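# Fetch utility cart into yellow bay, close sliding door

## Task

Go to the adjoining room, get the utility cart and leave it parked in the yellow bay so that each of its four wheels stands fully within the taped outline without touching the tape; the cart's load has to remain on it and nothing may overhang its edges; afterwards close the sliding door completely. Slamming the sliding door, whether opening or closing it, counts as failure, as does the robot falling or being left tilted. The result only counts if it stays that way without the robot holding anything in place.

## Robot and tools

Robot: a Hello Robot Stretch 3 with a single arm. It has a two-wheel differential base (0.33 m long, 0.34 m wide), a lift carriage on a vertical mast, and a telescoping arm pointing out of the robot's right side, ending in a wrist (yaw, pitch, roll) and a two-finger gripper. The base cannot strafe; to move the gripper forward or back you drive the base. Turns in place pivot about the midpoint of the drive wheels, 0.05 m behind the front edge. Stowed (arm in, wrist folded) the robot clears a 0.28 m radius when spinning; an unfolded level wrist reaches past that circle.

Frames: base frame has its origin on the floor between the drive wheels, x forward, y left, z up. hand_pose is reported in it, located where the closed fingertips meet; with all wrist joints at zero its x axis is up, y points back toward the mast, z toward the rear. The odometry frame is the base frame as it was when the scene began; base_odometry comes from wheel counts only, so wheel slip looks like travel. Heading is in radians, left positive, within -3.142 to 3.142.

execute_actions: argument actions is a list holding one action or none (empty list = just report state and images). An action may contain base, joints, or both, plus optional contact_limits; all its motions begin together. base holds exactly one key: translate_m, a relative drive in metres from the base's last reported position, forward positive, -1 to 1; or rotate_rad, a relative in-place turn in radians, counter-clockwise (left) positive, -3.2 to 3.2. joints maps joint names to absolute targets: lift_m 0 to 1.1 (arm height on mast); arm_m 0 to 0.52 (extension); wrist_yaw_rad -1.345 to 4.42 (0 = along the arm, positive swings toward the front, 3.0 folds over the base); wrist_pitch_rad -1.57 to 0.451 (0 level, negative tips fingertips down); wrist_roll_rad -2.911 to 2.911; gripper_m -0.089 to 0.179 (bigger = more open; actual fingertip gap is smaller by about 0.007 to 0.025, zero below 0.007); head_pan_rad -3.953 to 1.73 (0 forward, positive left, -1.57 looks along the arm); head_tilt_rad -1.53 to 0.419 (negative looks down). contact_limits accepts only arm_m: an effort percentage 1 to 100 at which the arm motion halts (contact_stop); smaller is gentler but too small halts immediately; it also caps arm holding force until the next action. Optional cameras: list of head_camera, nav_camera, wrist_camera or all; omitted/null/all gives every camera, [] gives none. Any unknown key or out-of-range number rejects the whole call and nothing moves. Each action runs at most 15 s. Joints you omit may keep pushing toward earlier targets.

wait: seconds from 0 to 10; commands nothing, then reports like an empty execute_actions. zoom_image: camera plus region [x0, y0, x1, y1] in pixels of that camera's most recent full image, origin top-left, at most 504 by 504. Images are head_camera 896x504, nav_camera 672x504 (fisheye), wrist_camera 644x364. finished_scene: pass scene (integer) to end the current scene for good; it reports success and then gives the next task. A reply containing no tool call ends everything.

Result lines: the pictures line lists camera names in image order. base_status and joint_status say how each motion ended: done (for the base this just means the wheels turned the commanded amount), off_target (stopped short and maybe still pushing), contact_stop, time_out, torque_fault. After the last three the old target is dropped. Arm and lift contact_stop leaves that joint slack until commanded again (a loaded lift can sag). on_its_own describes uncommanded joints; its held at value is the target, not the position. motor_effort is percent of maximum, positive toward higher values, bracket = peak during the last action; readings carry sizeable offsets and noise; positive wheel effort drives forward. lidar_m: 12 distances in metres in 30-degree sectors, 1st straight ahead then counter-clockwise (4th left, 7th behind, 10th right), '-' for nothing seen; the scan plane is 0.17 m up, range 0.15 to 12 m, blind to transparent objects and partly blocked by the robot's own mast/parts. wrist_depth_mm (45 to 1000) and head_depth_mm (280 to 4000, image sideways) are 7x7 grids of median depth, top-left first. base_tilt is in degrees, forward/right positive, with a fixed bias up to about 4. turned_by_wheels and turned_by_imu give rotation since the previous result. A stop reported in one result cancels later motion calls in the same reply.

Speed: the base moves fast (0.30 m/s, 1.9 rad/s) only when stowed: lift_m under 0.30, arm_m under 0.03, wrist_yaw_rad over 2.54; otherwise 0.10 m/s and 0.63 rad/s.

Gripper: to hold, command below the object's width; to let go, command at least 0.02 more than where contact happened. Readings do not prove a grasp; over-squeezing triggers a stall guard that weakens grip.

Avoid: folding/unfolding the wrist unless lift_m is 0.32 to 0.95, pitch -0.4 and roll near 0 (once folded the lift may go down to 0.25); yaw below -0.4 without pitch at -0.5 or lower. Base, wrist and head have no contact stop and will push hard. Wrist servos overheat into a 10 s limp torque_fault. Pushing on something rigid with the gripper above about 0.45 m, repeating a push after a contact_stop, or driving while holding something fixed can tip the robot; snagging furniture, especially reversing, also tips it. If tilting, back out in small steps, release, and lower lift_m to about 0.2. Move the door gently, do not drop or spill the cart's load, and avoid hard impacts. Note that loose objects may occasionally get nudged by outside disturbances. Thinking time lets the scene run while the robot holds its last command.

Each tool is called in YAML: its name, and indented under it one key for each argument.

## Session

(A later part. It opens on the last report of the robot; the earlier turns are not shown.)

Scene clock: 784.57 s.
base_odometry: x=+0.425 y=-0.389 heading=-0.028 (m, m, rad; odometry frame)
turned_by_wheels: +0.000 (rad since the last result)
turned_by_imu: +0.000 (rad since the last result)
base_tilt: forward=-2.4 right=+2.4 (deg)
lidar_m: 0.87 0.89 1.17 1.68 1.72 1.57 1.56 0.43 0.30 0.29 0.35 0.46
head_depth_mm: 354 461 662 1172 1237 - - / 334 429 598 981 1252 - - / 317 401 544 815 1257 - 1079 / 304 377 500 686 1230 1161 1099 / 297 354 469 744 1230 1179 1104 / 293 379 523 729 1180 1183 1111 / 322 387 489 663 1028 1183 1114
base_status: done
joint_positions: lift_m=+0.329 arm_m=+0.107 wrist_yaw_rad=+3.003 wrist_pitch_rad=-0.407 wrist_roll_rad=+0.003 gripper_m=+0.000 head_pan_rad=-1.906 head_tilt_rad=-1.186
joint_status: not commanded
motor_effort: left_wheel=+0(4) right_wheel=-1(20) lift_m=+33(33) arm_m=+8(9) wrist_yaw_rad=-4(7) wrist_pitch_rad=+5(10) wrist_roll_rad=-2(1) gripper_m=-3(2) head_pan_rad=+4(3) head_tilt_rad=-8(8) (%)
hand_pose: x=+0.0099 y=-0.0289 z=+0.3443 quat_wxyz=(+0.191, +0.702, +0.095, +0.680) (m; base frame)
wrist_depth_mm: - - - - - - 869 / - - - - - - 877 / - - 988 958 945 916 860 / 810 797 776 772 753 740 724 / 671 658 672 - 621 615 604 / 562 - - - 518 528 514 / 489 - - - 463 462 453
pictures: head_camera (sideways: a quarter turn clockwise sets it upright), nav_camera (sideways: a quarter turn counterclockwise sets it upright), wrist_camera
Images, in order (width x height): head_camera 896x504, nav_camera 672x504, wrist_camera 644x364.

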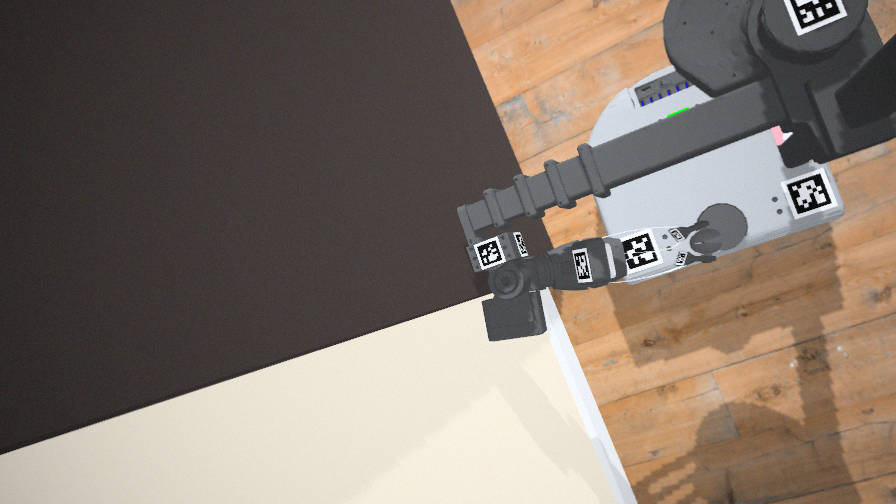

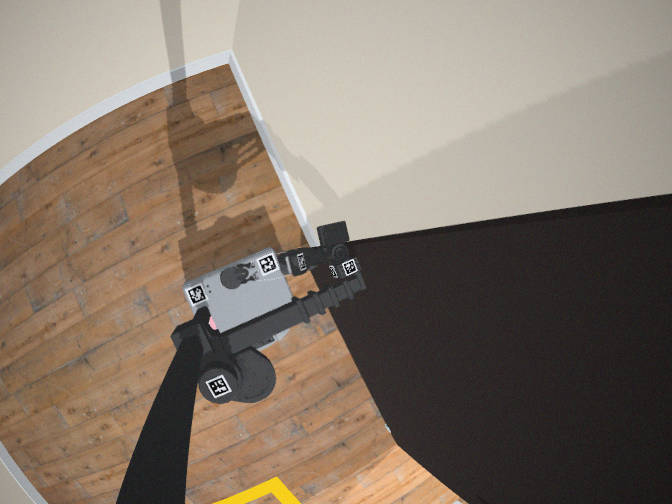

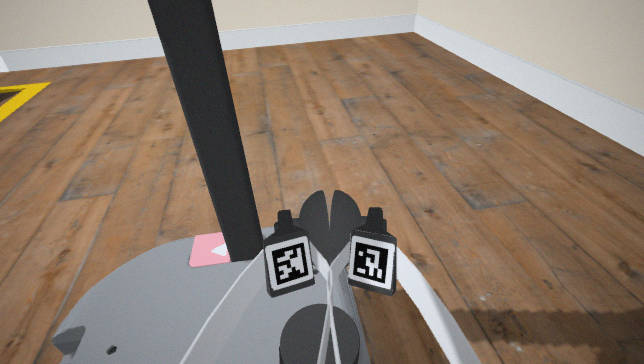

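execute_actions:
  actions:
    - {"base":{"translate_m":-0.35},"joints":{"head_pan_rad":-2.3,"head_tilt_rad":-0.9}}

Scene clock: 791.67 s.
base_odometry: x=+0.075 y=-0.379 heading=-0.028 (m, m, rad; odometry frame)
turned_by_wheels: +0.000 (rad since the last result)
turned_by_imu: +0.002 (rad since the last result)
base_tilt: forward=-2.4 right=+2.4 (deg)
lidar_m: 1.17 1.25 1.65 1.66 1.70 1.23 1.81 0.46 0.32 0.31 0.37 0.49
head_depth_mm: 503 626 832 1232 1376 1210 1132 / 441 535 677 925 1321 1219 1128 / 394 465 570 734 1038 1222 - / 356 414 494 612 807 1107 - / 324 372 435 525 660 814 1100 / 298 337 389 458 559 702 1085 / 286 308 351 408 485 718 938
base_status: done
joint_positions: lift_m=+0.329 arm_m=+0.108 wrist_yaw_rad=+3.002 wrist_pitch_rad=-0.414 wrist_roll_rad=+0.003 gripper_m=+0.000 head_pan_rad=-2.293 head_tilt_rad=-0.902
joint_status: all done
motor_effort: left_wheel=-1(5) right_wheel=+1(34) lift_m=+33(33) arm_m=+3(6) wrist_yaw_rad=-3(35) wrist_pitch_rad=+9(9) wrist_roll_rad=-1(2) gripper_m=-2(4) head_pan_rad=-4(34) head_tilt_rad=+2(23) (%)
hand_pose: x=+0.0100 y=-0.0300 z=+0.3429 quat_wxyz=(+0.194, +0.701, +0.097, +0.679) (m; base frame)
wrist_depth_mm: - - - - - - - / - - - - - - - / - 997 957 954 936 911 899 / 811 783 765 770 743 735 714 / 666 651 - - 617 609 604 / 558 - - - 512 523 515 / 485 - - - 461 458 450
pictures: head_camera (sideways: a quarter turn clockwise sets it upright), nav_camera (sideways: a quarter turn counterclockwise sets it upright), wrist_camera
Images, in order (width x height): head_camera 896x504, nav_camera 672x504, wrist_camera 644x364.

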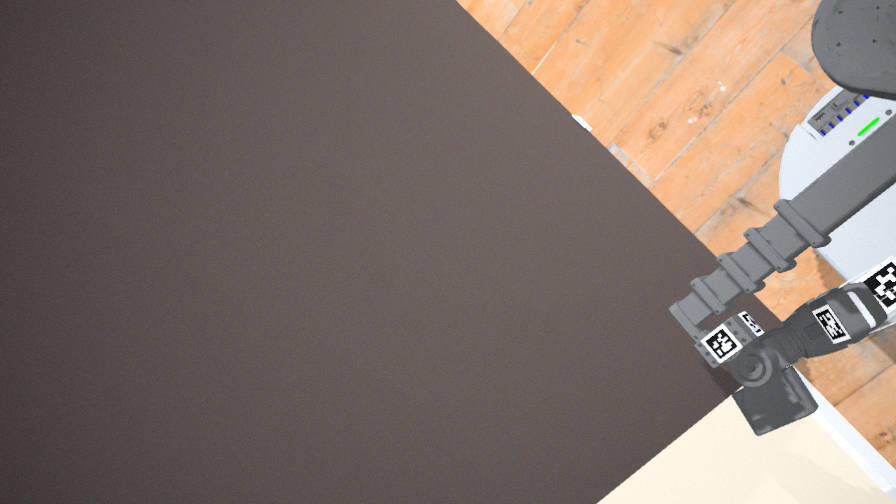

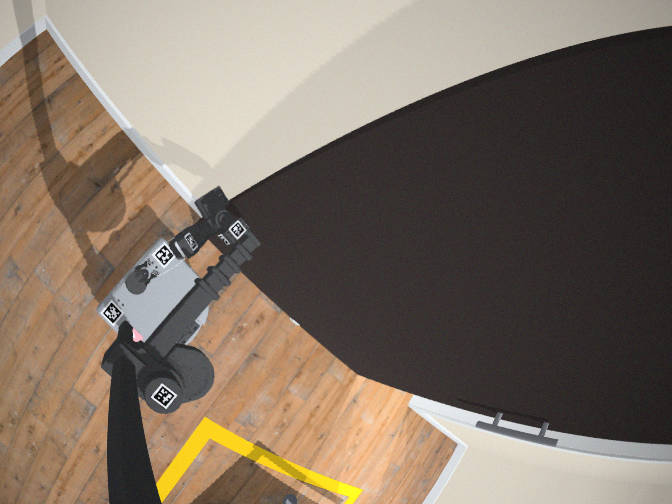

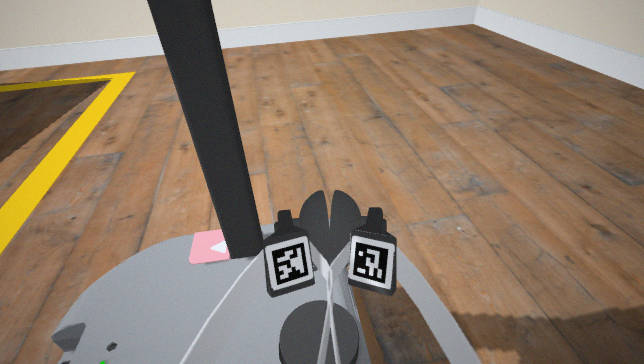

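execute_actions:
  actions:
    - {"base":{"translate_m":-0.35},"joints":{"head_pan_rad":-2.5,"head_tilt_rad":-0.6}}

Scene clock: 799.37 s.
base_odometry: x=-0.275 y=-0.369 heading=-0.028 (m, m, rad; odometry frame)
turned_by_wheels: +0.000 (rad since the last result)
turned_by_imu: +0.017 (rad since the last result)
base_tilt: forward=-2.3 right=+2.4 (deg)
lidar_m: 1.28 1.61 1.73 1.65 1.08 0.91 1.74 0.48 0.34 0.32 0.33 0.44
head_depth_mm: 1078 1169 1301 1565 1658 1405 1201 / 589 675 731 896 1637 1406 1204 / 502 563 641 744 880 1083 1178 / 436 480 536 606 699 821 997 / 386 420 462 514 575 657 764 / 345 374 406 445 493 550 622 / 313 336 363 392 428 473 526
base_status: done
joint_positions: lift_m=+0.329 arm_m=+0.108 wrist_yaw_rad=+3.044 wrist_pitch_rad=-0.414 wrist_roll_rad=+0.003 gripper_m=+0.000 head_pan_rad=-2.493 head_tilt_rad=-0.606
joint_status: all done
on_its_own: wrist_yaw_rad is held at +3.046, not at your +3.000, by its stall guard, which is not easing now
motor_effort: left_wheel=-1(4) right_wheel=+0(20) lift_m=+33(33) arm_m=+5(15) wrist_yaw_rad=+3(74) wrist_pitch_rad=+9(9) wrist_roll_rad=-1(1) gripper_m=-3(3) head_pan_rad=-5(25) head_tilt_rad=+3(30) (%)
hand_pose: x=+0.0006 y=-0.0289 z=+0.3428 quat_wxyz=(+0.179, +0.699, +0.112, +0.683) (m; base frame)
wrist_depth_mm: - - - - - - - / - - - - - - - / - 995 990 955 946 916 894 / 802 782 772 768 745 733 718 / 654 647 - - 623 608 600 / 558 - - - 517 520 514 / 487 - - - 465 452 453
pictures: head_camera (sideways: a quarter turn clockwise sets it upright), nav_camera (sideways: a quarter turn counterclockwise sets it upright), wrist_camera
Images, in order (width x height): head_camera 896x504, nav_camera 672x504, wrist_camera 644x364.

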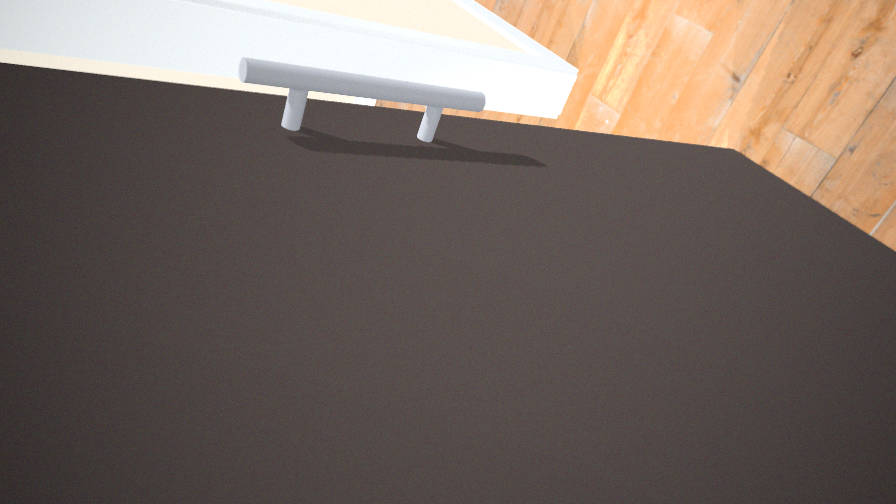

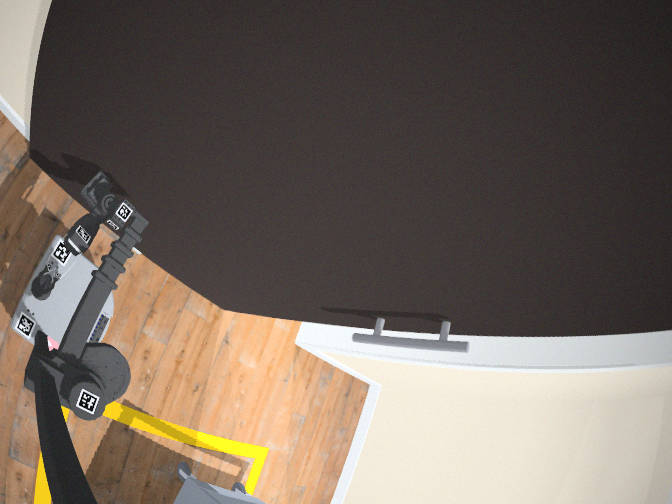

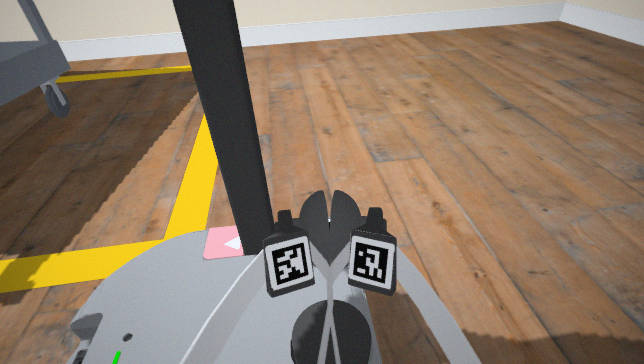

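execute_actions:
  actions:
    - {"joints":{"arm_m":0.03,"wrist_yaw_rad":3.01,"head_pan_rad":-1.2,"head_tilt_rad":-1.1}}
  cameras: ["head_camera","nav_camera"]

Scene clock: 810.10 s.
base_odometry: x=-0.275 y=-0.369 heading=-0.028 (m, m, rad; odometry frame)
turned_by_wheels: +0.000 (rad since the last result)
turned_by_imu: +0.001 (rad since the last result)
base_tilt: forward=-2.3 right=+2.3 (deg)
lidar_m: 1.28 1.61 1.73 1.65 1.08 0.91 1.74 0.48 0.34 0.32 0.33 0.44
head_depth_mm: 290 329 408 540 793 1150 1076 / 295 344 431 579 884 - - / 301 360 456 625 941 - - / 307 376 484 680 1130 1182 1112 / 320 395 515 740 1244 1185 1091 / 333 416 550 937 1290 1190 1101 / 347 439 701 1094 1294 1193 1107
base_status: not commanded
joint_positions: lift_m=+0.329 arm_m=+0.030 wrist_yaw_rad=+3.012 wrist_pitch_rad=-0.414 wrist_roll_rad=+0.003 gripper_m=+0.000 head_pan_rad=-1.207 head_tilt_rad=-1.086
joint_status: all done
motor_effort: left_wheel=+0(0) right_wheel=+1(1) lift_m=+32(33) arm_m=-3(2) wrist_yaw_rad=-2(3) wrist_pitch_rad=+9(9) wrist_roll_rad=-1(2) gripper_m=-2(3) head_pan_rad=+6(47) head_tilt_rad=-8(42) (%)
hand_pose: x=+0.0078 y=+0.0477 z=+0.3428 quat_wxyz=(+0.190, +0.701, +0.100, +0.680) (m; base frame)
wrist_depth_mm: - - - - - - - / - - - - - - - / - - 973 959 922 902 891 / 810 793 772 763 739 727 717 / 657 648 632 - 621 612 597 / 556 565 - - 521 525 515 / 492 - - - 460 460 452
pictures: head_camera (sideways: a quarter turn clockwise sets it upright), nav_camera (sideways: a quarter turn counterclockwise sets it upright)
Images, in order (width x height): head_camera 896x504, nav_camera 672x504.

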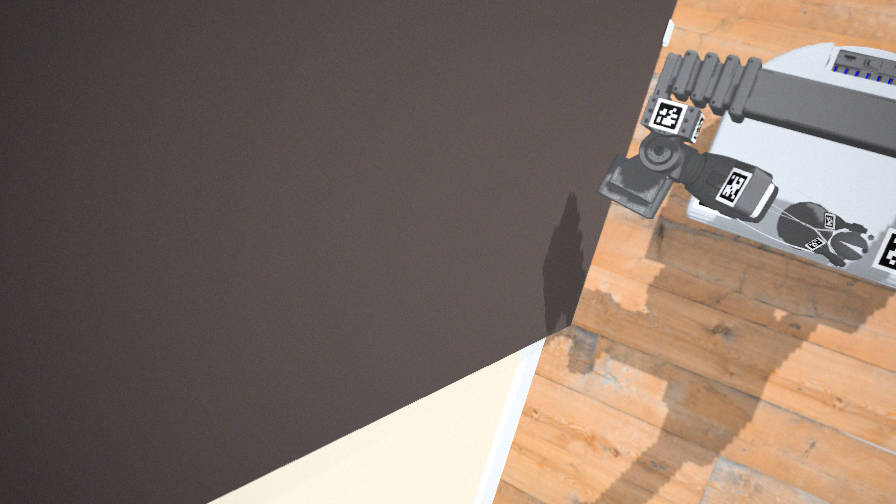

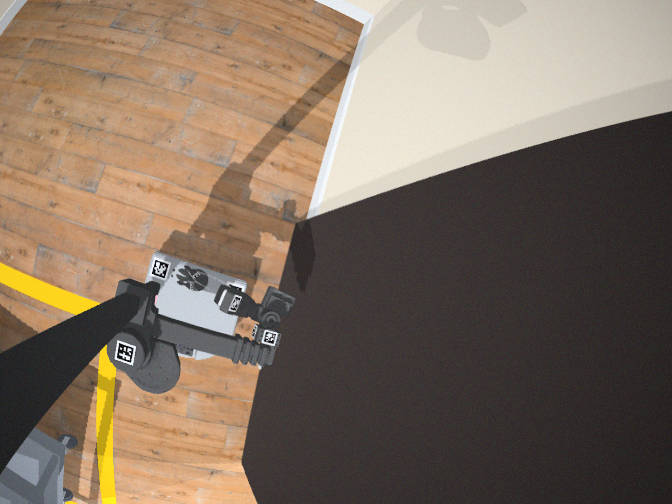

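execute_actions:
  actions:
    - {"base":{"rotate_rad":0.045}}
  cameras: []

execute_actions:
  actions:
    - {"base":{"translate_m":0.33},"joints":{"head_pan_rad":-1.6,"head_tilt_rad":-1.2}}
  cameras: ["head_camera"]

Scene clock: 819.70 s.
base_odometry: x=-0.275 y=-0.369 heading=+0.017 (m, m, rad; odometry frame)
turned_by_wheels: +0.045 (rad since the last result)
turned_by_imu: +0.046 (rad since the last result)
base_tilt: forward=-2.4 right=+2.4 (deg)
lidar_m: 1.50 1.63 1.71 1.65 1.05 0.91 1.45 0.45 0.33 0.32 0.33 0.54
head_depth_mm: 290 330 409 536 779 1136 1077 / 297 346 434 581 873 - - / 303 364 463 632 947 - - / 313 384 495 695 1164 1186 1112 / 328 405 532 773 1257 1187 1098 / 344 431 574 1033 1291 1193 1095 / 362 471 751 1177 1303 1191 1101
base_status: done
joint_positions: lift_m=+0.329 arm_m=+0.030 wrist_yaw_rad=+3.012 wrist_pitch_rad=-0.414 wrist_roll_rad=+0.003 gripper_m=+0.000 head_pan_rad=-1.207 head_tilt_rad=-1.086
joint_status: not commanded
motor_effort: left_wheel=-1(5) right_wheel=+2(5) lift_m=+32(33) arm_m=-3(3) wrist_yaw_rad=-2(2) wrist_pitch_rad=+9(9) wrist_roll_rad=-2(1) gripper_m=-4(4) head_pan_rad=+5(5) head_tilt_rad=-8(8) (%)
hand_pose: x=+0.0079 y=+0.0478 z=+0.3428 quat_wxyz=(+0.190, +0.701, +0.100, +0.680) (m; base frame)
wrist_depth_mm: - - - - - - - / - - - - - - - / - - 964 967 929 901 881 / 803 783 780 769 733 726 717 / 666 656 635 - 616 604 601 / 558 567 - - 512 522 513 / 490 - - - 459 459 449
pictures: none
No camera images: the call's "cameras" was empty. Leave "cameras" out to get every camera's image.

Scene clock: 824.23 s.
base_odometry: x=+0.055 y=-0.364 heading=+0.017 (m, m, rad; odometry frame)
turned_by_wheels: +0.000 (rad since the last result)
turned_by_imu: +0.000 (rad since the last result)
base_tilt: forward=-2.3 right=+2.3 (deg)
lidar_m: 1.23 1.28 1.71 1.65 1.44 1.21 1.63 0.46 0.34 0.33 0.39 0.54
head_depth_mm: 318 398 533 811 1222 1170 - / 316 398 531 808 1230 - - / 316 396 530 801 1232 - - / 377 473 632 950 1249 1174 1088 / 376 472 629 946 1256 1183 1101 / 376 471 627 942 1254 1181 1108 / 375 470 626 937 1258 1182 1108
base_status: done
joint_positions: lift_m=+0.329 arm_m=+0.030 wrist_yaw_rad=+3.012 wrist_pitch_rad=-0.414 wrist_roll_rad=+0.003 gripper_m=+0.000 head_pan_rad=-1.593 head_tilt_rad=-1.185
joint_status: all done
motor_effort: left_wheel=-1(3) right_wheel=+2(5) lift_m=+33(33) arm_m=-3(2) wrist_yaw_rad=-2(2) wrist_pitch_rad=+9(9) wrist_roll_rad=-2(2) gripper_m=-3(2) head_pan_rad=-5(36) head_tilt_rad=-9(23) (%)
hand_pose: x=+0.0079 y=+0.0477 z=+0.3428 quat_wxyz=(+0.191, +0.701, +0.100, +0.680) (m; base frame)
wrist_depth_mm: - - - - - - - / - - - - - - - / - 996 981 966 928 915 887 / 798 789 775 761 737 722 720 / 653 650 633 - 618 605 598 / 561 565 - - 514 528 507 / 486 - - - 459 457 454
pictures: head_camera (sideways: a quarter turn clockwise sets it upright)
Images, in order (width x height): head_camera 896x504.

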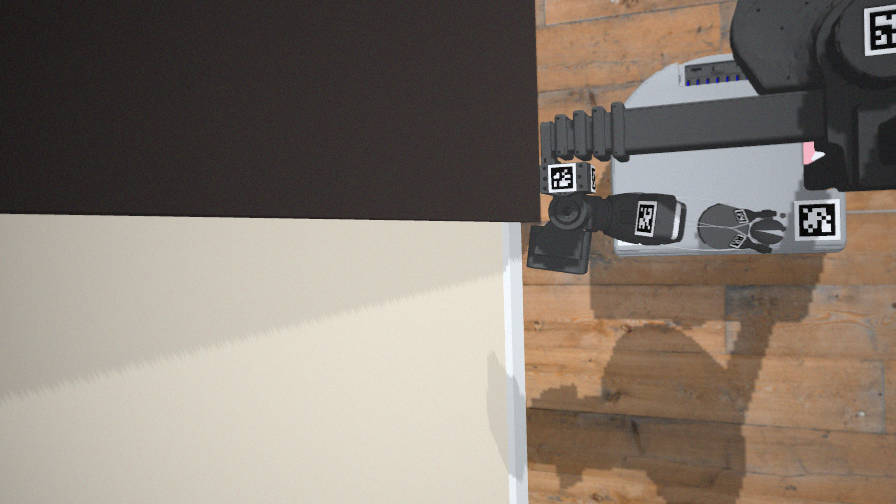

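execute_actions:
  actions:
    - {"base":{"translate_m":0.02}}
  cameras: []

execute_actions:
  actions:
    - {"joints":{"arm_m":0.22},"contact_limits":{"arm_m":13}}
  cameras: ["head_camera"]

Scene clock: 828.03 s.
base_odometry: x=+0.075 y=-0.363 heading=+0.017 (m, m, rad; odometry frame)
turned_by_wheels: +0.000 (rad since the last result)
turned_by_imu: +0.000 (rad since the last result)
base_tilt: forward=-2.3 right=+2.4 (deg)
lidar_m: 1.21 1.26 1.71 1.64 1.47 1.23 1.66 0.46 0.34 0.33 0.39 0.54
head_depth_mm: 317 399 535 810 1228 1168 - / 317 398 532 806 1234 - - / 358 428 558 837 1234 - - / 378 474 633 950 1244 1175 1089 / 376 472 630 948 1257 1172 1099 / 376 471 627 940 1266 1182 1110 / 375 468 626 942 1258 1183 1115
base_status: done
joint_positions: lift_m=+0.329 arm_m=+0.030 wrist_yaw_rad=+3.012 wrist_pitch_rad=-0.414 wrist_roll_rad=+0.003 gripper_m=+0.000 head_pan_rad=-1.593 head_tilt_rad=-1.185
joint_status: not commanded
motor_effort: left_wheel=-2(2) right_wheel=+2(4) lift_m=+33(33) arm_m=-3(3) wrist_yaw_rad=-2(2) wrist_pitch_rad=+9(9) wrist_roll_rad=-2(2) gripper_m=-3(3) head_pan_rad=-4(4) head_tilt_rad=-8(9) (%)
hand_pose: x=+0.0079 y=+0.0477 z=+0.3428 quat_wxyz=(+0.191, +0.701, +0.100, +0.680) (m; base frame)
wrist_depth_mm: - - - - - - - / - - - - - - - / - - 975 962 927 912 891 / 806 792 770 769 742 725 709 / 655 651 642 - 615 605 597 / 561 563 - - 517 525 517 / 488 - - - 458 456 450
pictures: none
No camera images: the call's "cameras" was empty. Leave "cameras" out to get every camera's image.

Scene clock: 829.97 s.
base_odometry: x=+0.075 y=-0.363 heading=+0.017 (m, m, rad; odometry frame)
turned_by_wheels: +0.000 (rad since the last result)
turned_by_imu: +0.001 (rad since the last result)
base_tilt: forward=-2.4 right=+2.3 (deg)
lidar_m: 1.22 1.26 1.70 1.65 1.47 1.23 1.65 0.46 0.34 0.33 0.40 0.54
head_depth_mm: 318 399 537 816 1220 1168 - / 317 399 534 809 1228 - - / 358 429 559 751 1245 - - / 379 473 633 890 1247 1174 1089 / 377 473 631 952 1255 1175 1106 / 376 471 629 940 1259 1175 1105 / 375 470 625 939 1261 1184 1117
base_status: not commanded
joint_positions: lift_m=+0.329 arm_m=+0.145 wrist_yaw_rad=+3.008 wrist_pitch_rad=-0.406 wrist_roll_rad=+0.003 gripper_m=+0.000 head_pan_rad=-1.593 head_tilt_rad=-1.186
joint_status: arm_m contact_stop (moved +0.115 of +0.190)
on_its_own: arm_m is slack since a contact_stop, until your next command for it (your +0.220 is given up)
motor_effort: left_wheel=+0(3) right_wheel=-3(3) lift_m=+31(33) arm_m=+0(13) wrist_yaw_rad=+2(6) wrist_pitch_rad=+4(9) wrist_roll_rad=-2(2) gripper_m=-3(4) head_pan_rad=-3(3) head_tilt_rad=-8(9) (%)
contact_limits: arm_m 13 (drawing in: default 24, maximum 40; extending or still: default 35, maximum 56)
hand_pose: x=+0.0087 y=-0.0662 z=+0.3447 quat_wxyz=(+0.189, +0.701, +0.096, +0.681) (m; base frame)
wrist_depth_mm: - - - - - - - / - - - - - - - / - - 987 985 962 912 912 / 815 805 786 776 749 744 726 / 669 678 - - 624 612 607 / 563 - - - 518 523 520 / 490 - - - 464 458 454
pictures: head_camera (sideways: a quarter turn clockwise sets it upright)
Images, in order (width x height): head_camera 896x504.

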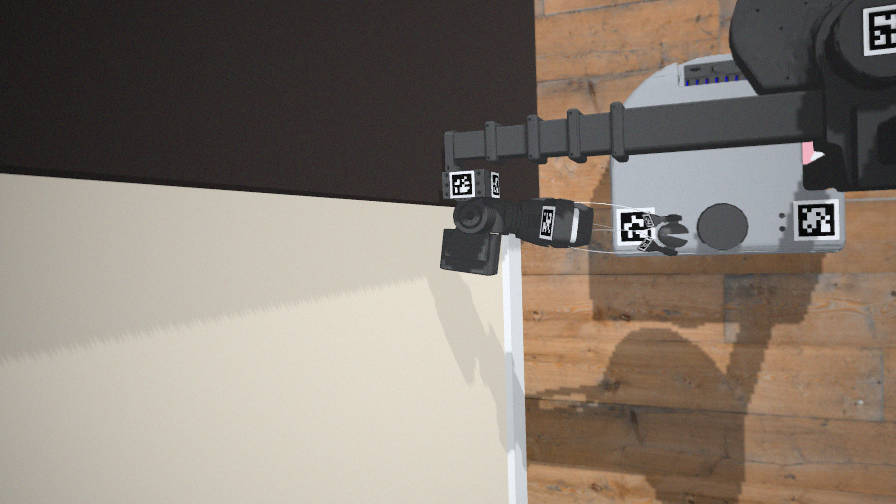

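execute_actions:
  actions:
    - {"base":{"translate_m":-0.2},"joints":{"arm_m":0.138}}
  cameras: ["head_camera","nav_camera"]

Scene clock: 836.80 s.
base_odometry: x=-0.125 y=-0.367 heading=+0.017 (m, m, rad; odometry frame)
turned_by_wheels: +0.000 (rad since the last result)
turned_by_imu: +0.001 (rad since the last result)
base_tilt: forward=-2.4 right=+2.4 (deg)
lidar_m: 1.41 1.47 1.71 1.65 1.23 1.04 1.46 0.45 0.33 0.32 0.39 0.54
head_depth_mm: 316 397 533 807 1223 1171 - / 315 396 530 799 1231 - - / 315 394 528 743 1250 - - / 366 455 603 830 1253 1168 1092 / 375 470 630 945 1262 1174 1100 / 375 468 627 937 1261 1184 1107 / 374 468 623 934 1258 1185 1110
base_status: done
joint_positions: lift_m=+0.329 arm_m=+0.138 wrist_yaw_rad=+3.012 wrist_pitch_rad=-0.414 wrist_roll_rad=+0.003 gripper_m=+0.000 head_pan_rad=-1.594 head_tilt_rad=-1.186
joint_status: all done
motor_effort: left_wheel=+0(12) right_wheel=+0(50) lift_m=+31(31) arm_m=+1(3) wrist_yaw_rad=-2(56) wrist_pitch_rad=+9(9) wrist_roll_rad=-2(2) gripper_m=-2(2) head_pan_rad=-4(4) head_tilt_rad=-8(8) (%)
hand_pose: x=+0.0078 y=-0.0600 z=+0.3428 quat_wxyz=(+0.190, +0.701, +0.100, +0.680) (m; base frame)
wrist_depth_mm: - - - - - - - / - - - - - - - / - - 958 958 940 921 893 / 804 786 775 761 755 733 717 / 670 673 - - 620 604 602 / 560 - - - 513 518 510 / 488 - - - 462 457 450
pictures: head_camera (sideways: a quarter turn clockwise sets it upright), nav_camera (sideways: a quarter turn counterclockwise sets it upright)
Images, in order (width x height): head_camera 896x504, nav_camera 672x504.

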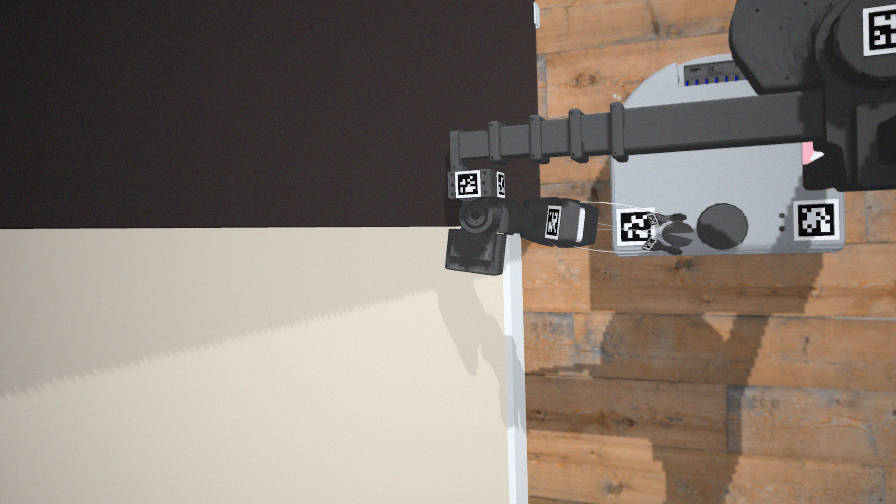

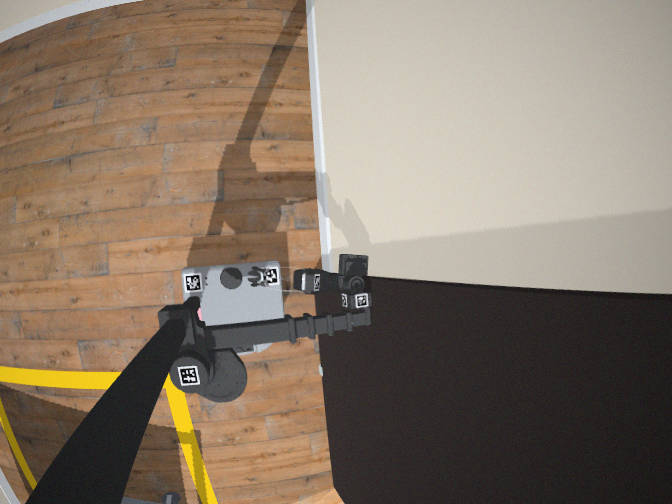

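execute_actions:
  actions:
    - {"base":{"translate_m":-0.2},"joints":{"head_pan_rad":-2.45,"head_tilt_rad":-0.75}}
  cameras: ["head_camera","nav_camera"]

Scene clock: 842.40 s.
base_odometry: x=-0.325 y=-0.370 heading=+0.017 (m, m, rad; odometry frame)
turned_by_wheels: +0.000 (rad since the last result)
turned_by_imu: +0.001 (rad since the last result)
base_tilt: forward=-2.4 right=+2.4 (deg)
lidar_m: 1.50 1.67 1.71 1.65 0.99 0.87 1.44 0.45 0.33 0.32 0.39 0.54
head_depth_mm: 588 712 902 1222 1454 1287 1130 / 503 593 717 908 1239 1289 1131 / 441 508 597 726 922 1223 1137 / 393 444 510 601 729 938 1118 / 354 396 447 515 607 740 923 / 322 356 397 450 519 611 699 / 296 324 357 400 452 522 617
base_status: done
joint_positions: lift_m=+0.329 arm_m=+0.138 wrist_yaw_rad=+3.012 wrist_pitch_rad=-0.415 wrist_roll_rad=+0.003 gripper_m=+0.000 head_pan_rad=-2.443 head_tilt_rad=-0.754
joint_status: all done
motor_effort: left_wheel=-1(5) right_wheel=+1(30) lift_m=+31(31) arm_m=+1(1) wrist_yaw_rad=-3(32) wrist_pitch_rad=+9(9) wrist_roll_rad=-1(2) gripper_m=-2(3) head_pan_rad=-5(50) head_tilt_rad=+2(35) (%)
hand_pose: x=+0.0078 y=-0.0600 z=+0.3428 quat_wxyz=(+0.190, +0.700, +0.100, +0.680) (m; base frame)
wrist_depth_mm: - - - - - - - / - - - - - - - / - 996 985 944 944 904 875 / 807 796 773 772 744 740 715 / 664 673 - - 619 599 595 / 562 - - - 514 524 512 / 489 - - - 463 458 449
pictures: head_camera (sideways: a quarter turn clockwise sets it upright), nav_camera (sideways: a quarter turn counterclockwise sets it upright)
Images, in order (width x height): head_camera 896x504, nav_camera 672x504.

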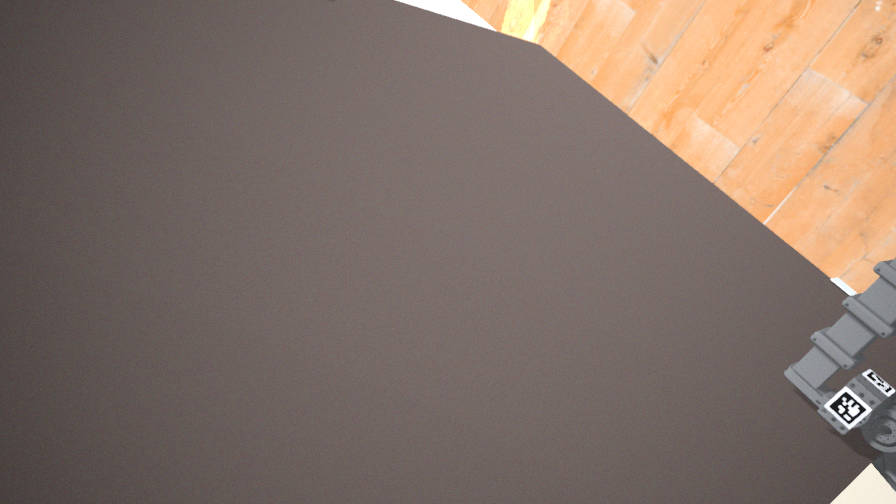

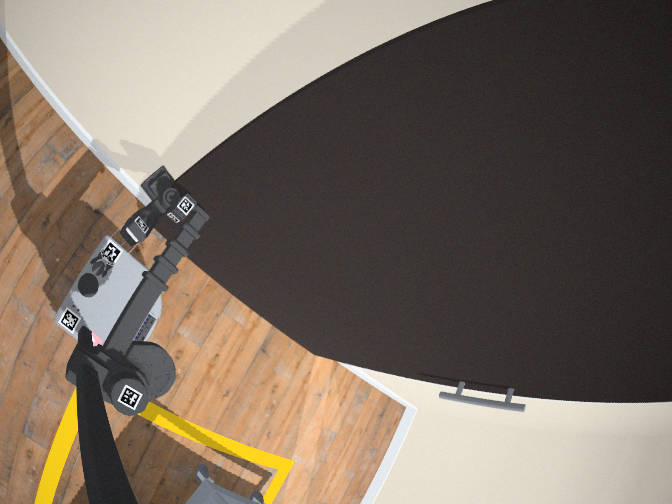

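execute_actions:
  actions:
    - {"base":{"translate_m":-0.07},"joints":{"head_pan_rad":-2.75,"head_tilt_rad":-0.7}}
  cameras: ["head_camera","nav_camera"]

Scene clock: 849.47 s.
base_odometry: x=-0.395 y=-0.372 heading=+0.017 (m, m, rad; odometry frame)
turned_by_wheels: +0.000 (rad since the last result)
turned_by_imu: +0.001 (rad since the last result)
base_tilt: forward=-2.3 right=+2.4 (deg)
lidar_m: 1.50 1.75 1.71 1.65 0.91 0.81 1.44 0.45 0.33 0.32 0.39 0.54
head_depth_mm: 1709 1918 2154 1886 1563 1319 1145 / 1323 1624 2072 1898 1564 1332 1147 / 820 933 1111 1364 1503 1334 1152 / 648 724 814 940 1108 1270 1157 / 535 585 645 718 813 929 1098 / 454 490 532 581 641 714 806 / 396 423 454 489 530 579 637
base_status: done
joint_positions: lift_m=+0.329 arm_m=+0.138 wrist_yaw_rad=+3.014 wrist_pitch_rad=-0.415 wrist_roll_rad=+0.003 gripper_m=+0.000 head_pan_rad=-2.743 head_tilt_rad=-0.704
joint_status: all done
motor_effort: left_wheel=+0(3) right_wheel=-2(19) lift_m=+31(31) arm_m=+0(1) wrist_yaw_rad=-5(21) wrist_pitch_rad=+9(9) wrist_roll_rad=-1(1) gripper_m=-3(3) head_pan_rad=-4(33) head_tilt_rad=+3(8) (%)
hand_pose: x=+0.0073 y=-0.0600 z=+0.3428 quat_wxyz=(+0.190, +0.700, +0.101, +0.681) (m; base frame)
wrist_depth_mm: - - - - - - - / 961 - - - - - - / - - 969 968 941 918 885 / 806 794 784 761 747 729 710 / 664 667 - - 621 609 595 / 558 - - - 517 519 516 / 487 - - - 457 456 452
pictures: head_camera (sideways: a quarter turn clockwise sets it upright), nav_camera (sideways: a quarter turn counterclockwise sets it upright)
Images, in order (width x height): head_camera 896x504, nav_camera 672x504.

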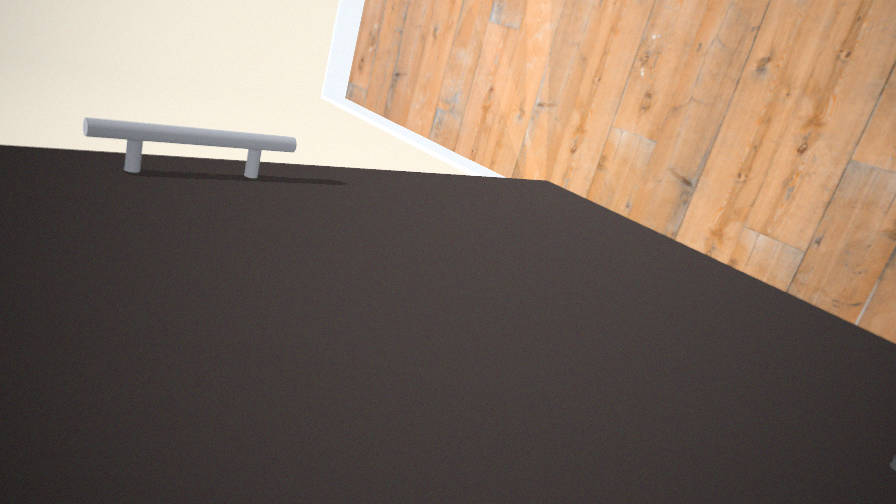

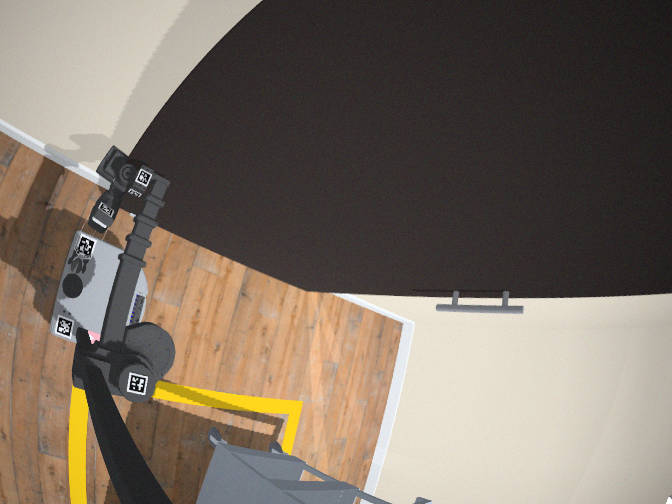

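execute_actions:
  actions:
    - {"base":{"translate_m":-0.04},"joints":{"head_pan_rad":-1.6,"head_tilt_rad":-1.2}}
  cameras: ["head_camera"]

Scene clock: 852.87 s.
base_odometry: x=-0.435 y=-0.372 heading=+0.017 (m, m, rad; odometry frame)
turned_by_wheels: +0.000 (rad since the last result)
turned_by_imu: +0.000 (rad since the last result)
base_tilt: forward=-2.3 right=+2.4 (deg)
lidar_m: 1.50 1.79 1.71 1.65 0.86 0.77 1.44 0.45 0.33 0.32 0.39 0.54
head_depth_mm: 316 396 533 809 1224 1161 - / 315 395 529 800 1232 - - / 313 393 526 716 1250 - - / 354 438 599 822 1245 1169 1091 / 373 468 621 935 1256 1181 1099 / 371 465 619 923 1256 1186 1109 / 370 463 614 916 1253 1182 1113
base_status: done
joint_positions: lift_m=+0.329 arm_m=+0.138 wrist_yaw_rad=+3.013 wrist_pitch_rad=-0.412 wrist_roll_rad=+0.003 gripper_m=+0.000 head_pan_rad=-1.607 head_tilt_rad=-1.185
joint_status: all done
motor_effort: left_wheel=+0(3) right_wheel=+1(20) lift_m=+31(31) arm_m=+2(1) wrist_yaw_rad=-4(17) wrist_pitch_rad=+8(9) wrist_roll_rad=-1(2) gripper_m=-3(2) head_pan_rad=+4(49) head_tilt_rad=-9(42) (%)
hand_pose: x=+0.0075 y=-0.0596 z=+0.3434 quat_wxyz=(+0.189, +0.701, +0.100, +0.681) (m; base frame)
wrist_depth_mm: - - - - - - - / 919 - - - - - - / 988 - 976 967 945 914 909 / 804 786 781 775 745 733 722 / 665 666 - - 622 607 597 / 562 - - - 519 525 517 / 487 - - - 460 457 455
pictures: head_camera (sideways: a quarter turn clockwise sets it upright)
Images, in order (width x height): head_camera 896x504.

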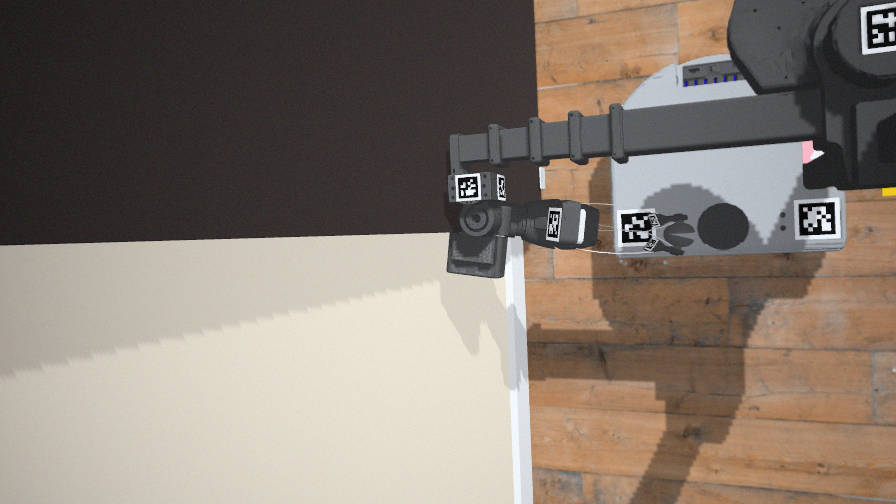

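execute_actions:
  actions:
    - {"base":{"translate_m":-0.03}}
  cameras: ["head_camera"]

execute_actions:
  actions:
    - {"base":{"translate_m":-0.03}}
  cameras: ["head_camera"]

Scene clock: 855.97 s.
base_odometry: x=-0.465 y=-0.373 heading=+0.017 (m, m, rad; odometry frame)
turned_by_wheels: +0.000 (rad since the last result)
turned_by_imu: +0.000 (rad since the last result)
base_tilt: forward=-2.3 right=+2.4 (deg)
lidar_m: 1.50 1.82 1.71 1.65 0.82 0.75 1.43 0.45 0.33 0.32 0.39 0.54
head_depth_mm: 315 396 532 809 1223 1178 - / 314 394 529 800 1221 - - / 313 392 526 717 1242 - - / 353 438 598 826 1256 1176 1088 / 373 466 621 934 1255 1180 1109 / 371 464 617 923 1240 1178 1107 / 370 462 615 921 1253 1184 1112
base_status: done
joint_positions: lift_m=+0.329 arm_m=+0.138 wrist_yaw_rad=+3.015 wrist_pitch_rad=-0.410 wrist_roll_rad=+0.003 gripper_m=+0.000 head_pan_rad=-1.607 head_tilt_rad=-1.185
joint_status: not commanded
motor_effort: left_wheel=+0(5) right_wheel=-1(22) lift_m=+31(31) arm_m=+3(2) wrist_yaw_rad=-6(19) wrist_pitch_rad=+7(8) wrist_roll_rad=-1(1) gripper_m=-3(3) head_pan_rad=+3(5) head_tilt_rad=-9(9) (%)
hand_pose: x=+0.0073 y=-0.0593 z=+0.3437 quat_wxyz=(+0.188, +0.701, +0.100, +0.681) (m; base frame)
wrist_depth_mm: - - - - - - - / 903 - - - - - - / 968 - 984 978 936 921 901 / 812 802 779 767 742 733 721 / 662 679 - - 627 613 607 / 567 - - - 520 519 517 / 485 - - - 465 461 451
pictures: head_camera (sideways: a quarter turn clockwise sets it upright)
Images, in order (width x height): head_camera 896x504.

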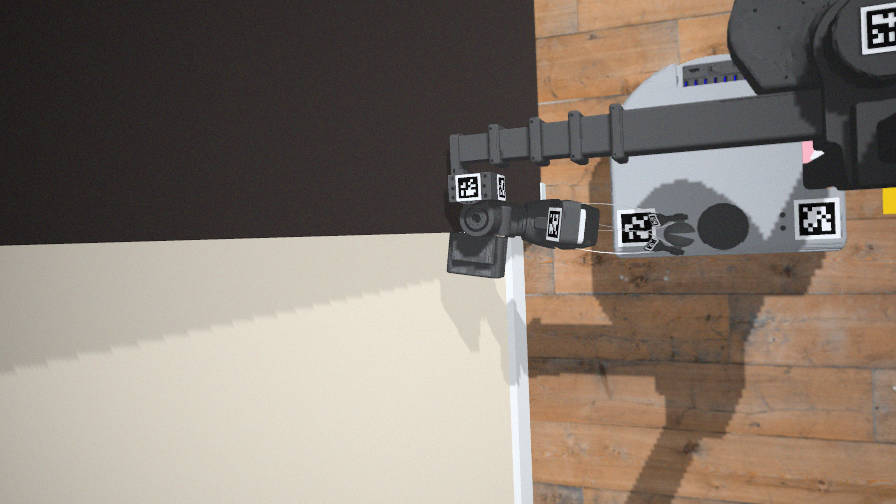

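Scene clock: 857.20 s.
base_odometry: x=-0.495 y=-0.373 heading=+0.017 (m, m, rad; odometry frame)
turned_by_wheels: +0.000 (rad since the last result)
turned_by_imu: +0.000 (rad since the last result)
base_tilt: forward=-2.4 right=+2.4 (deg)
lidar_m: 1.50 1.85 1.71 1.65 0.79 0.73 1.44 0.45 0.33 0.32 0.39 0.54
head_depth_mm: 315 396 533 810 1225 1169 - / 314 393 529 799 1227 - - / 312 393 525 716 1246 - - / 353 437 597 824 1249 1177 1089 / 372 465 622 933 1251 1181 1102 / 371 464 618 927 1247 1174 1107 / 370 462 614 914 1256 1190 1114
base_status: done
joint_positions: lift_m=+0.329 arm_m=+0.138 wrist_yaw_rad=+3.015 wrist_pitch_rad=-0.409 wrist_roll_rad=+0.003 gripper_m=+0.000 head_pan_rad=-1.607 head_tilt_rad=-1.185
joint_status: not commanded
motor_effort: left_wheel=+0(4) right_wheel=-2(21) lift_m=+31(31) arm_m=+3(4) wrist_yaw_rad=-6(19) wrist_pitch_rad=+5(7) wrist_roll_rad=-1(1) gripper_m=-3(3) head_pan_rad=+5(5) head_tilt_rad=-9(9) (%)
hand_pose: x=+0.0072 y=-0.0589 z=+0.3442 quat_wxyz=(+0.187, +0.701, +0.099, +0.681) (m; base frame)
wrist_depth_mm: - - - - - - - / 912 - - - - - - / 940 - 996 981 943 925 930 / 797 805 782 768 746 748 734 / 669 673 - - 627 611 602 / 562 - - - 523 522 516 / 492 - - - 462 461 454
pictures: head_camera (sideways: a quarter turn clockwise sets it upright)
Images, in order (width x height): head_camera 896x504.

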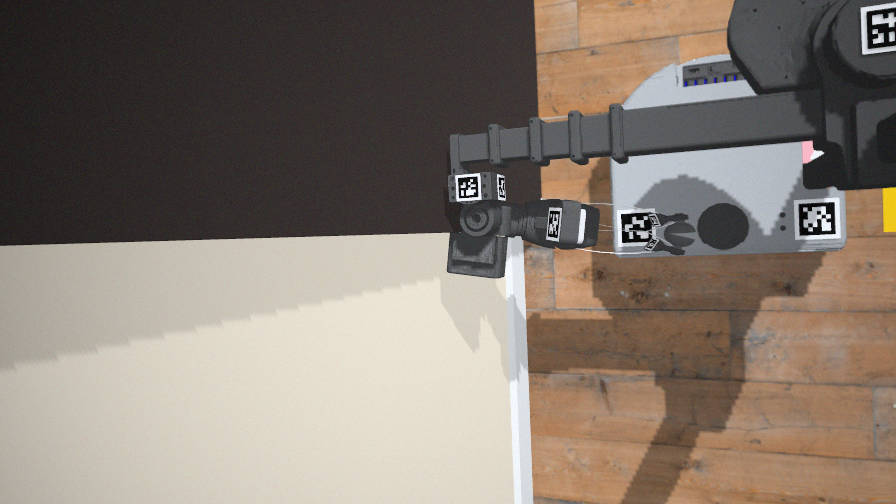

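execute_actions:
  actions:
    - {"base":{"translate_m":-0.02}}
  cameras: []

execute_actions:
  actions:
    - {"base":{"translate_m":-0.02}}
  cameras: []

execute_actions:
  actions:
    - {"base":{"translate_m":-0.02}}
  cameras: ["head_camera"]

Scene clock: 860.70 s.
base_odometry: x=-0.515 y=-0.374 heading=+0.019 (m, m, rad; odometry frame)
turned_by_wheels: +0.002 (rad since the last result)
turned_by_imu: +0.003 (rad since the last result)
base_tilt: forward=-2.2 right=+2.3 (deg)
lidar_m: 1.52 1.88 1.71 1.65 0.76 0.71 1.42 0.45 0.33 0.32 0.39 0.54
head_depth_mm: 314 395 531 804 1224 1169 - / 313 393 527 797 1229 - - / 312 392 526 714 1258 - - / 341 436 578 822 1258 1169 1090 / 373 466 622 934 1255 1176 1102 / 372 463 617 921 1250 1175 1105 / 370 462 616 918 1252 1188 1109
base_status: translate_m off_target (by the wheels' count: -0.0198 of -0.0200)
joint_positions: lift_m=+0.329 arm_m=+0.138 wrist_yaw_rad=+3.054 wrist_pitch_rad=-0.406 wrist_roll_rad=+0.003 gripper_m=+0.000 head_pan_rad=-1.606 head_tilt_rad=-1.186
joint_status: not commanded
on_its_own: right_wheel is at rest, and its effort (-52) is outside its rest range (-18 to +18); wrist_yaw_rad is at rest, and its effort (-57) is outside its rest range (-12 to +12)
motor_effort: left_wheel=+14(14) right_wheel=-52(52) lift_m=+31(31) arm_m=+4(4) wrist_yaw_rad=-57(57) wrist_pitch_rad=+4(6) wrist_roll_rad=-1(1) gripper_m=-3(3) head_pan_rad=+4(4) head_tilt_rad=-8(9) (%)
hand_pose: x=-0.0016 y=-0.0577 z=+0.3448 quat_wxyz=(+0.173, +0.699, +0.112, +0.685) (m; base frame)
wrist_depth_mm: - - - - - - - / - - - - - - - / 721 - - 970 938 933 917 / 774 790 780 773 766 728 727 / 666 678 - - 631 615 608 / 563 - - - 526 526 524 / 486 - - - 466 458 456
pictures: none
No camera images: the call's "cameras" was empty. Leave "cameras" out to get every camera's image.

Scene clock: 862.27 s.
base_odometry: x=-0.534 y=-0.374 heading=+0.021 (m, m, rad; odometry frame)
turned_by_wheels: +0.002 (rad since the last result)
turned_by_imu: +0.004 (rad since the last result)
base_tilt: forward=-0.4 right=+2.4 (deg)
lidar_m: 1.54 1.89 1.71 1.65 0.74 0.70 1.40 0.45 0.33 0.32 0.39 0.54
head_depth_mm: 314 395 530 803 1238 1187 - / 313 393 528 797 1233 - - / 313 392 525 717 1240 - - / 371 451 597 828 1261 1170 1090 / 373 466 623 931 1250 1169 1097 / 372 466 620 923 1247 1169 1090 / 370 464 615 923 1246 1170 1095
base_status: translate_m off_target (by the wheels' count: -0.0198 of -0.0200)
joint_positions: lift_m=+0.329 arm_m=+0.138 wrist_yaw_rad=+3.117 wrist_pitch_rad=-0.404 wrist_roll_rad=+0.003 gripper_m=+0.000 head_pan_rad=-1.606 head_tilt_rad=-1.186
joint_status: not commanded
on_its_own: wrist_yaw_rad is held at +3.074, not at your +3.010, by its stall guard, which is still easing; right_wheel is at rest, and its effort (-50) is outside its rest range (-18 to +18)
motor_effort: left_wheel=+14(19) right_wheel=-50(61) lift_m=+31(31) arm_m=+3(3) wrist_yaw_rad=-55(65) wrist_pitch_rad=+3(4) wrist_roll_rad=-1(2) gripper_m=-3(3) head_pan_rad=+4(3) head_tilt_rad=-8(9) (%)
hand_pose: x=-0.0157 y=-0.0567 z=+0.3451 quat_wxyz=(+0.151, +0.695, +0.133, +0.690) (m; base frame)
wrist_depth_mm: - - - - - - - / 972 980 - - - - - / 712 - - 977 941 888 855 / 815 815 804 796 745 714 695 / 686 685 - - 625 604 587 / 588 572 - - 522 518 507 / 500 - - - 459 458 443
pictures: none
No camera images: the call's "cameras" was empty. Leave "cameras" out to get every camera's image.

Scene clock: 863.57 s.
base_odometry: x=-0.554 y=-0.374 heading=+0.023 (m, m, rad; odometry frame)
turned_by_wheels: +0.002 (rad since the last result)
turned_by_imu: +0.004 (rad since the last result)
base_tilt: forward=+1.6 right=+2.3 (deg)
lidar_m: 1.51 1.90 1.70 1.65 0.72 0.69 1.38 0.45 0.33 0.32 0.39 0.54
head_depth_mm: 314 394 530 800 1249 1194 - / 314 394 527 795 1249 - - / 333 407 524 713 1250 - - / 375 468 604 821 1241 1166 1084 / 374 468 624 938 1247 1162 1091 / 374 466 622 931 1241 1154 1086 / 372 466 621 926 1236 1162 1086
base_status: translate_m off_target (by the wheels' count: -0.0199 of -0.0200)
joint_positions: lift_m=+0.330 arm_m=+0.138 wrist_yaw_rad=+3.164 wrist_pitch_rad=-0.402 wrist_roll_rad=+0.003 gripper_m=+0.000 head_pan_rad=-1.606 head_tilt_rad=-1.186
joint_status: not commanded
on_its_own: base_tilt is 3.9 degrees off its reading at the scene's start (forward=-2.3 right=+2.3); wrist_yaw_rad is held at +3.133, not at your +3.010, by its stall guard, which is still easing; right_wheel is at rest, and its effort (-44) is outside its rest range (-18 to +18)
motor_effort: left_wheel=+12(14) right_wheel=-44(56) lift_m=+27(31) arm_m=+3(3) wrist_yaw_rad=-39(54) wrist_pitch_rad=+1(3) wrist_roll_rad=-1(1) gripper_m=-2(3) head_pan_rad=+4(4) head_tilt_rad=-8(9) (%)
hand_pose: x=-0.0262 y=-0.0564 z=+0.3460 quat_wxyz=(+0.134, +0.692, +0.149, +0.694) (m; base frame)
wrist_depth_mm: - - - - - - - / - - - - - - - / 787 972 - 991 922 881 825 / 903 835 828 806 743 706 673 / 724 722 - - 622 595 567 / 611 597 - - 521 511 493 / 526 - - - 455 448 436
pictures: head_camera (sideways: a quarter turn clockwise sets it upright)
Images, in order (width x height): head_camera 896x504.

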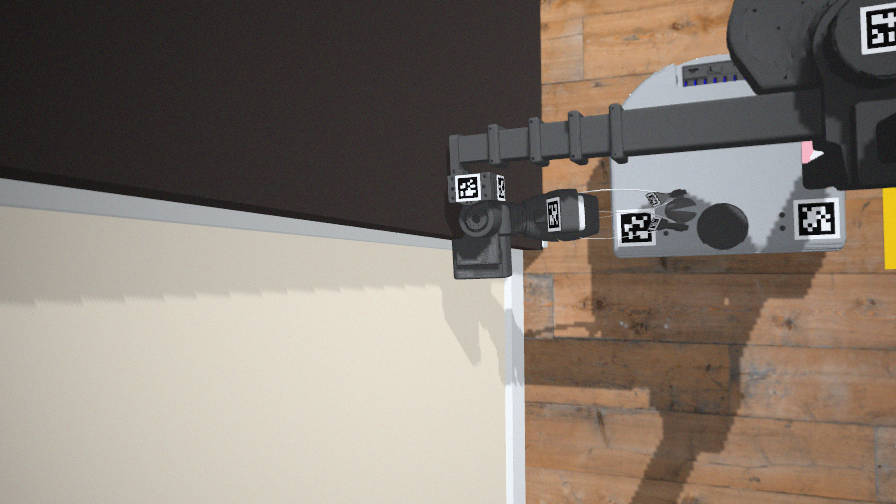

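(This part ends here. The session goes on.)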